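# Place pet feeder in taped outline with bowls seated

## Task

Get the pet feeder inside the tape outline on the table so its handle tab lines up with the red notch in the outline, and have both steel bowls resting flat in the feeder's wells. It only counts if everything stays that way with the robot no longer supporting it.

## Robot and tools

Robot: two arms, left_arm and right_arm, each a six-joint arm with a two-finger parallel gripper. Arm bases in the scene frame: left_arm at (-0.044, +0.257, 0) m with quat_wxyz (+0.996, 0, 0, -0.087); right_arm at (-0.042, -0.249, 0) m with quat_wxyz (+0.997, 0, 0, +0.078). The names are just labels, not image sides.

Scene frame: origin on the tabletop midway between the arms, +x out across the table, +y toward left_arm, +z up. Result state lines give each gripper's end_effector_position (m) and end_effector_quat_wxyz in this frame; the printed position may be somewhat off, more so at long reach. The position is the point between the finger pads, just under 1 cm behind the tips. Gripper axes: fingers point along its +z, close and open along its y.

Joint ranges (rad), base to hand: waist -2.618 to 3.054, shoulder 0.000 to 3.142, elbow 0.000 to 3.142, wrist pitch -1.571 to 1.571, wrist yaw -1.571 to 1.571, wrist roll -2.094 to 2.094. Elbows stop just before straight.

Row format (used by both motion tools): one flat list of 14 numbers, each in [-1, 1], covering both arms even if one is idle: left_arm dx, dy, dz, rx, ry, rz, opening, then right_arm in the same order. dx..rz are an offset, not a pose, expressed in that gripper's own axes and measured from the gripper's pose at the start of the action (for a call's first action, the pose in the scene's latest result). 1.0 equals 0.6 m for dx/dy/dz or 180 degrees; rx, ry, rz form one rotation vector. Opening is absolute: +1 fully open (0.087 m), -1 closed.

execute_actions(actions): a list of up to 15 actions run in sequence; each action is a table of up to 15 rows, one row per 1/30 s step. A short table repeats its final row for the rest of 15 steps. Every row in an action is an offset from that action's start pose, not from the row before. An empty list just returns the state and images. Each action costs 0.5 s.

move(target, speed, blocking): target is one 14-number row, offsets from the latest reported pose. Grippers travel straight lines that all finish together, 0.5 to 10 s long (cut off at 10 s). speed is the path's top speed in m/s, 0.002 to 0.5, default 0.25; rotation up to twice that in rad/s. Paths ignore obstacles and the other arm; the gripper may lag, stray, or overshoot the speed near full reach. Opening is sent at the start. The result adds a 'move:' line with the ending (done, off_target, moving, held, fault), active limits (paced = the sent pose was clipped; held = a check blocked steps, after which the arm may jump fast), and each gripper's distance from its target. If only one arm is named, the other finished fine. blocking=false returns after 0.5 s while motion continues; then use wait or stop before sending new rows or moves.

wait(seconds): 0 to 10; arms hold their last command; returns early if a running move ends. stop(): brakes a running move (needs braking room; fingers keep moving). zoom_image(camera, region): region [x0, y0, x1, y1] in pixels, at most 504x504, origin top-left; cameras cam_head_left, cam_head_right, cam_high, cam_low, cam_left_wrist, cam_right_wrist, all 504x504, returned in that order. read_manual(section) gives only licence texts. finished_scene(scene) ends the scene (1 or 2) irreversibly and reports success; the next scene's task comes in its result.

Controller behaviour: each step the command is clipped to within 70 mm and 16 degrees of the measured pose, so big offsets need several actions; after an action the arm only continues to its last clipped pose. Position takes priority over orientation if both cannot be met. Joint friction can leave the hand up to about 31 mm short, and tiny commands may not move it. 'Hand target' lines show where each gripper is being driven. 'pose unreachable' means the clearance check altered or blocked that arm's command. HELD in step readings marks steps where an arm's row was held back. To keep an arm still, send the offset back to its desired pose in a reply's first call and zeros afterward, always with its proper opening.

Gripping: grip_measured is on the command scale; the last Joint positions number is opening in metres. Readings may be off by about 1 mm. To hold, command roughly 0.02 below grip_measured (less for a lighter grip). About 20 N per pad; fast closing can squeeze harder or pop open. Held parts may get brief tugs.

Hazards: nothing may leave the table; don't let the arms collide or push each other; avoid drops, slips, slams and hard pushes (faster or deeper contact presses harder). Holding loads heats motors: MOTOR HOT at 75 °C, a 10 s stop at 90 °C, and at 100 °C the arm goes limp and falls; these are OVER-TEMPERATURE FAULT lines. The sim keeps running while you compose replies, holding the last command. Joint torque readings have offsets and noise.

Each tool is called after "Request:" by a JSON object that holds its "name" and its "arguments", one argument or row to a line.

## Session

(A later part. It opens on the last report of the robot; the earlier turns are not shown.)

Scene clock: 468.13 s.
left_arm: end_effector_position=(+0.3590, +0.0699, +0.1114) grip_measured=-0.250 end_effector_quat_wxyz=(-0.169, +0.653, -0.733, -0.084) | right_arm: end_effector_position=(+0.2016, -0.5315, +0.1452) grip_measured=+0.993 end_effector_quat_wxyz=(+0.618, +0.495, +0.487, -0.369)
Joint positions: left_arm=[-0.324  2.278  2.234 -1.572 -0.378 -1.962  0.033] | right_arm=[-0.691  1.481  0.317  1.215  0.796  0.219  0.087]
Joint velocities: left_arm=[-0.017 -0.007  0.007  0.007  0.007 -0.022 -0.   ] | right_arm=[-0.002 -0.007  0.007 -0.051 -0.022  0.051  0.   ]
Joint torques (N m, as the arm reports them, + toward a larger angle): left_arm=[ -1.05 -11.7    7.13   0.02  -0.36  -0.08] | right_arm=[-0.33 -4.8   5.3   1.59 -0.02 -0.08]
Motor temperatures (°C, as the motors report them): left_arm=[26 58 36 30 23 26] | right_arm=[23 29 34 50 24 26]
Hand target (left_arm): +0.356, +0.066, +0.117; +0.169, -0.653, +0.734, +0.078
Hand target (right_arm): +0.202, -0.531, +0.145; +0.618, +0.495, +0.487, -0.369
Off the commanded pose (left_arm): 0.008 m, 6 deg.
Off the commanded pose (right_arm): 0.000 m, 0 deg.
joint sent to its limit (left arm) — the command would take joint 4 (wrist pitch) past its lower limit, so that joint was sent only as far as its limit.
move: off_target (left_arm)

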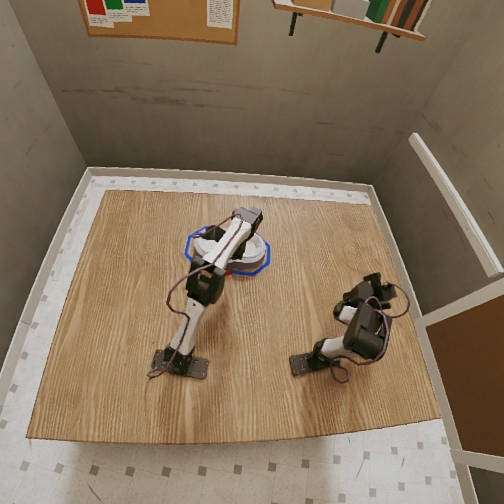

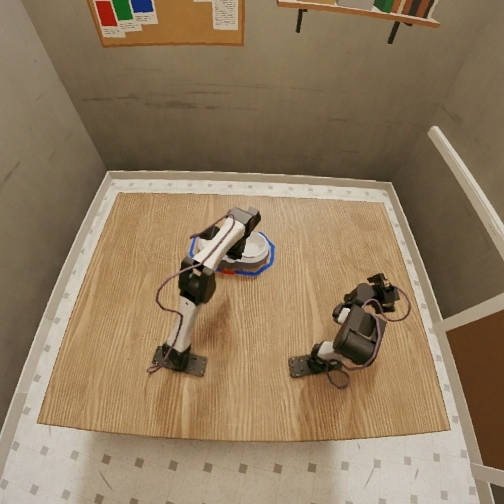

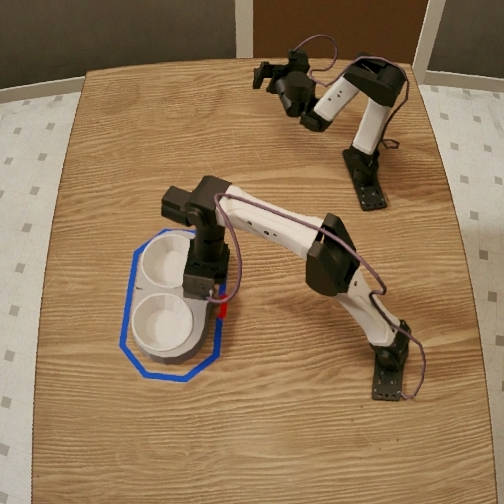

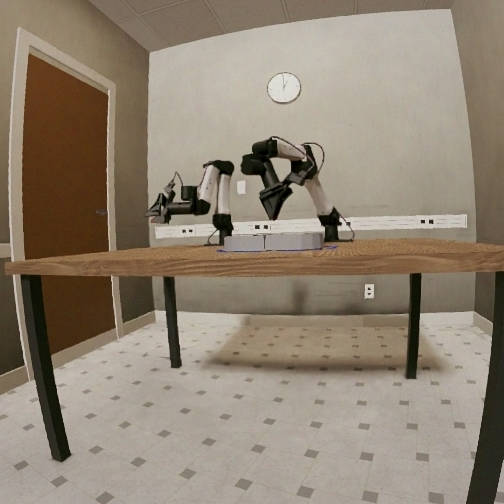

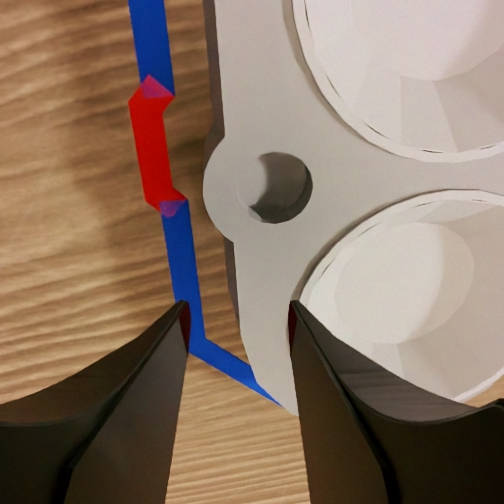

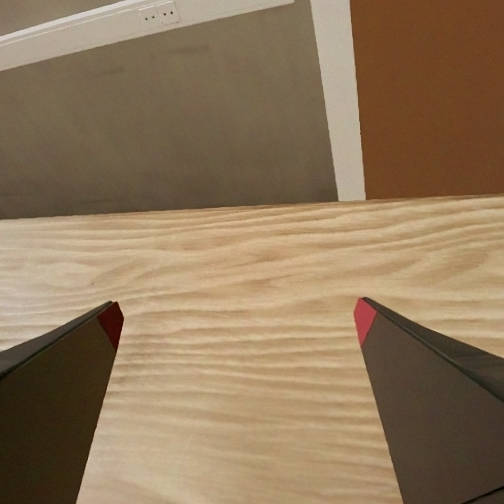

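Request:
{"name": "move", "arguments": {
  "target": [-0.213,0.282,-0.055,0,0,0.3,1, 0,0,0,0,0,0,1],
  "speed": 0.3
}}

Request:
{"name": "zoom_image", "arguments": {
  "camera": "cam_high",
  "region": [90, 210, 270, 400]
}}

Scene clock: 484.30 s.
left_arm: end_effector_position=(+0.2024, +0.1968, +0.1689) grip_measured=+0.986 end_effector_quat_wxyz=(+0.114, -0.247, +0.951, +0.149) | right_arm: end_effector_position=(+0.2016, -0.5315, +0.1452) grip_measured=+0.993 end_effector_quat_wxyz=(+0.618, +0.495, +0.487, -0.369)
Joint positions: left_arm=[-0.201  1.596  1.518 -1.483 -0.378 -0.883  0.087] | right_arm=[-0.691  1.481  0.317  1.215  0.796  0.219  0.087]
Joint velocities: left_arm=[-0.002 -0.007  0.012 -0.022 -0.051  0.037 -0.   ] | right_arm=[ 0.002  0.017  0.007 -0.037 -0.022 -0.051 -0.001]
Joint torques (N m, as the arm reports them, + toward a larger angle): left_arm=[ 0.51 -6.86  5.16  0.35 -0.42  0.  ] | right_arm=[-0.27 -4.78  5.3   1.57 -0.04 -0.11]
Motor temperatures (°C, as the motors report them): left_arm=[26 59 36 30 23 26] | right_arm=[23 29 34 50 24 26]
Hand target (left_arm): +0.200, +0.201, +0.169; +0.113, -0.249, +0.950, +0.151
Hand target (right_arm): +0.202, -0.531, +0.145; +0.618, +0.495, +0.487, -0.369
Off the commanded pose (left_arm): 0.005 m, 0 deg.
Off the commanded pose (right_arm): 0.000 m, 0 deg.
move: done

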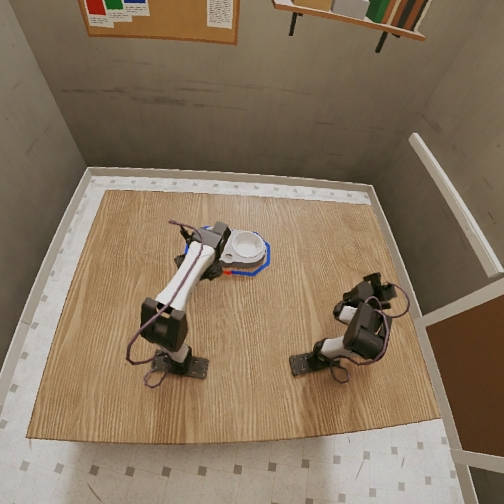

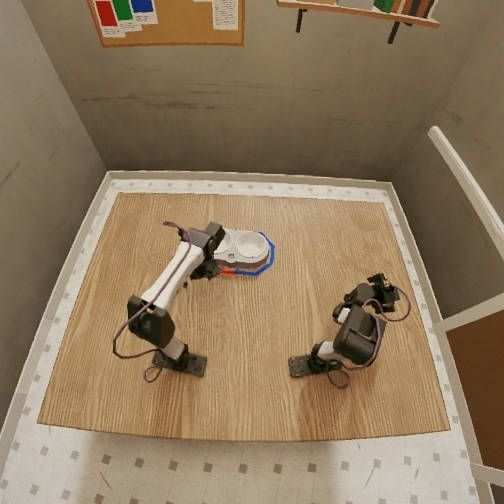

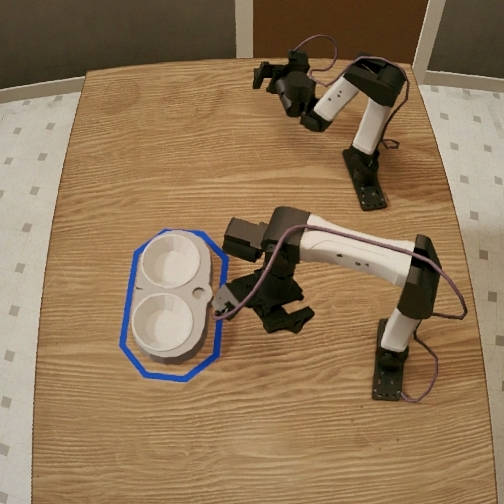

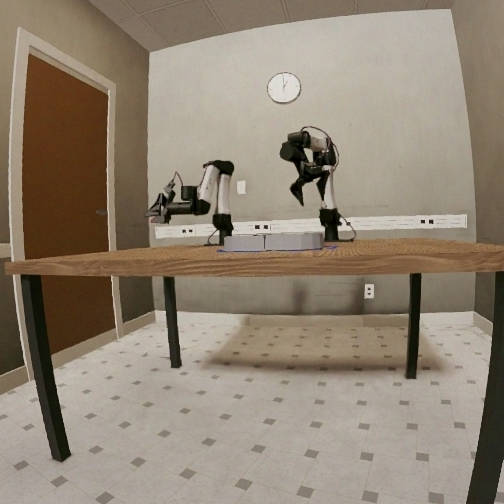

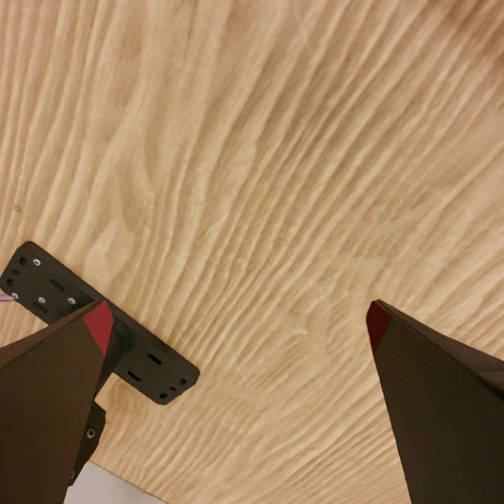

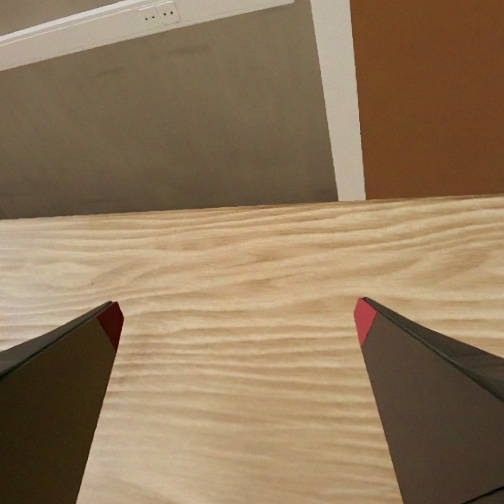

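Region (90, 210, 270, 400) of cam_high's 504x504 image, scaled by 2.653, with more detail than that image has; it fills the left 477 columns of this view, and the rest is white.

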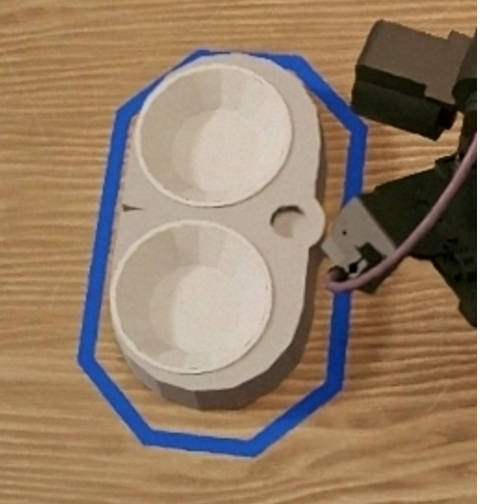

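Request:
{"name": "finished_scene", "arguments": {
  "scene": 1
}}

The scene is finished: the task was done.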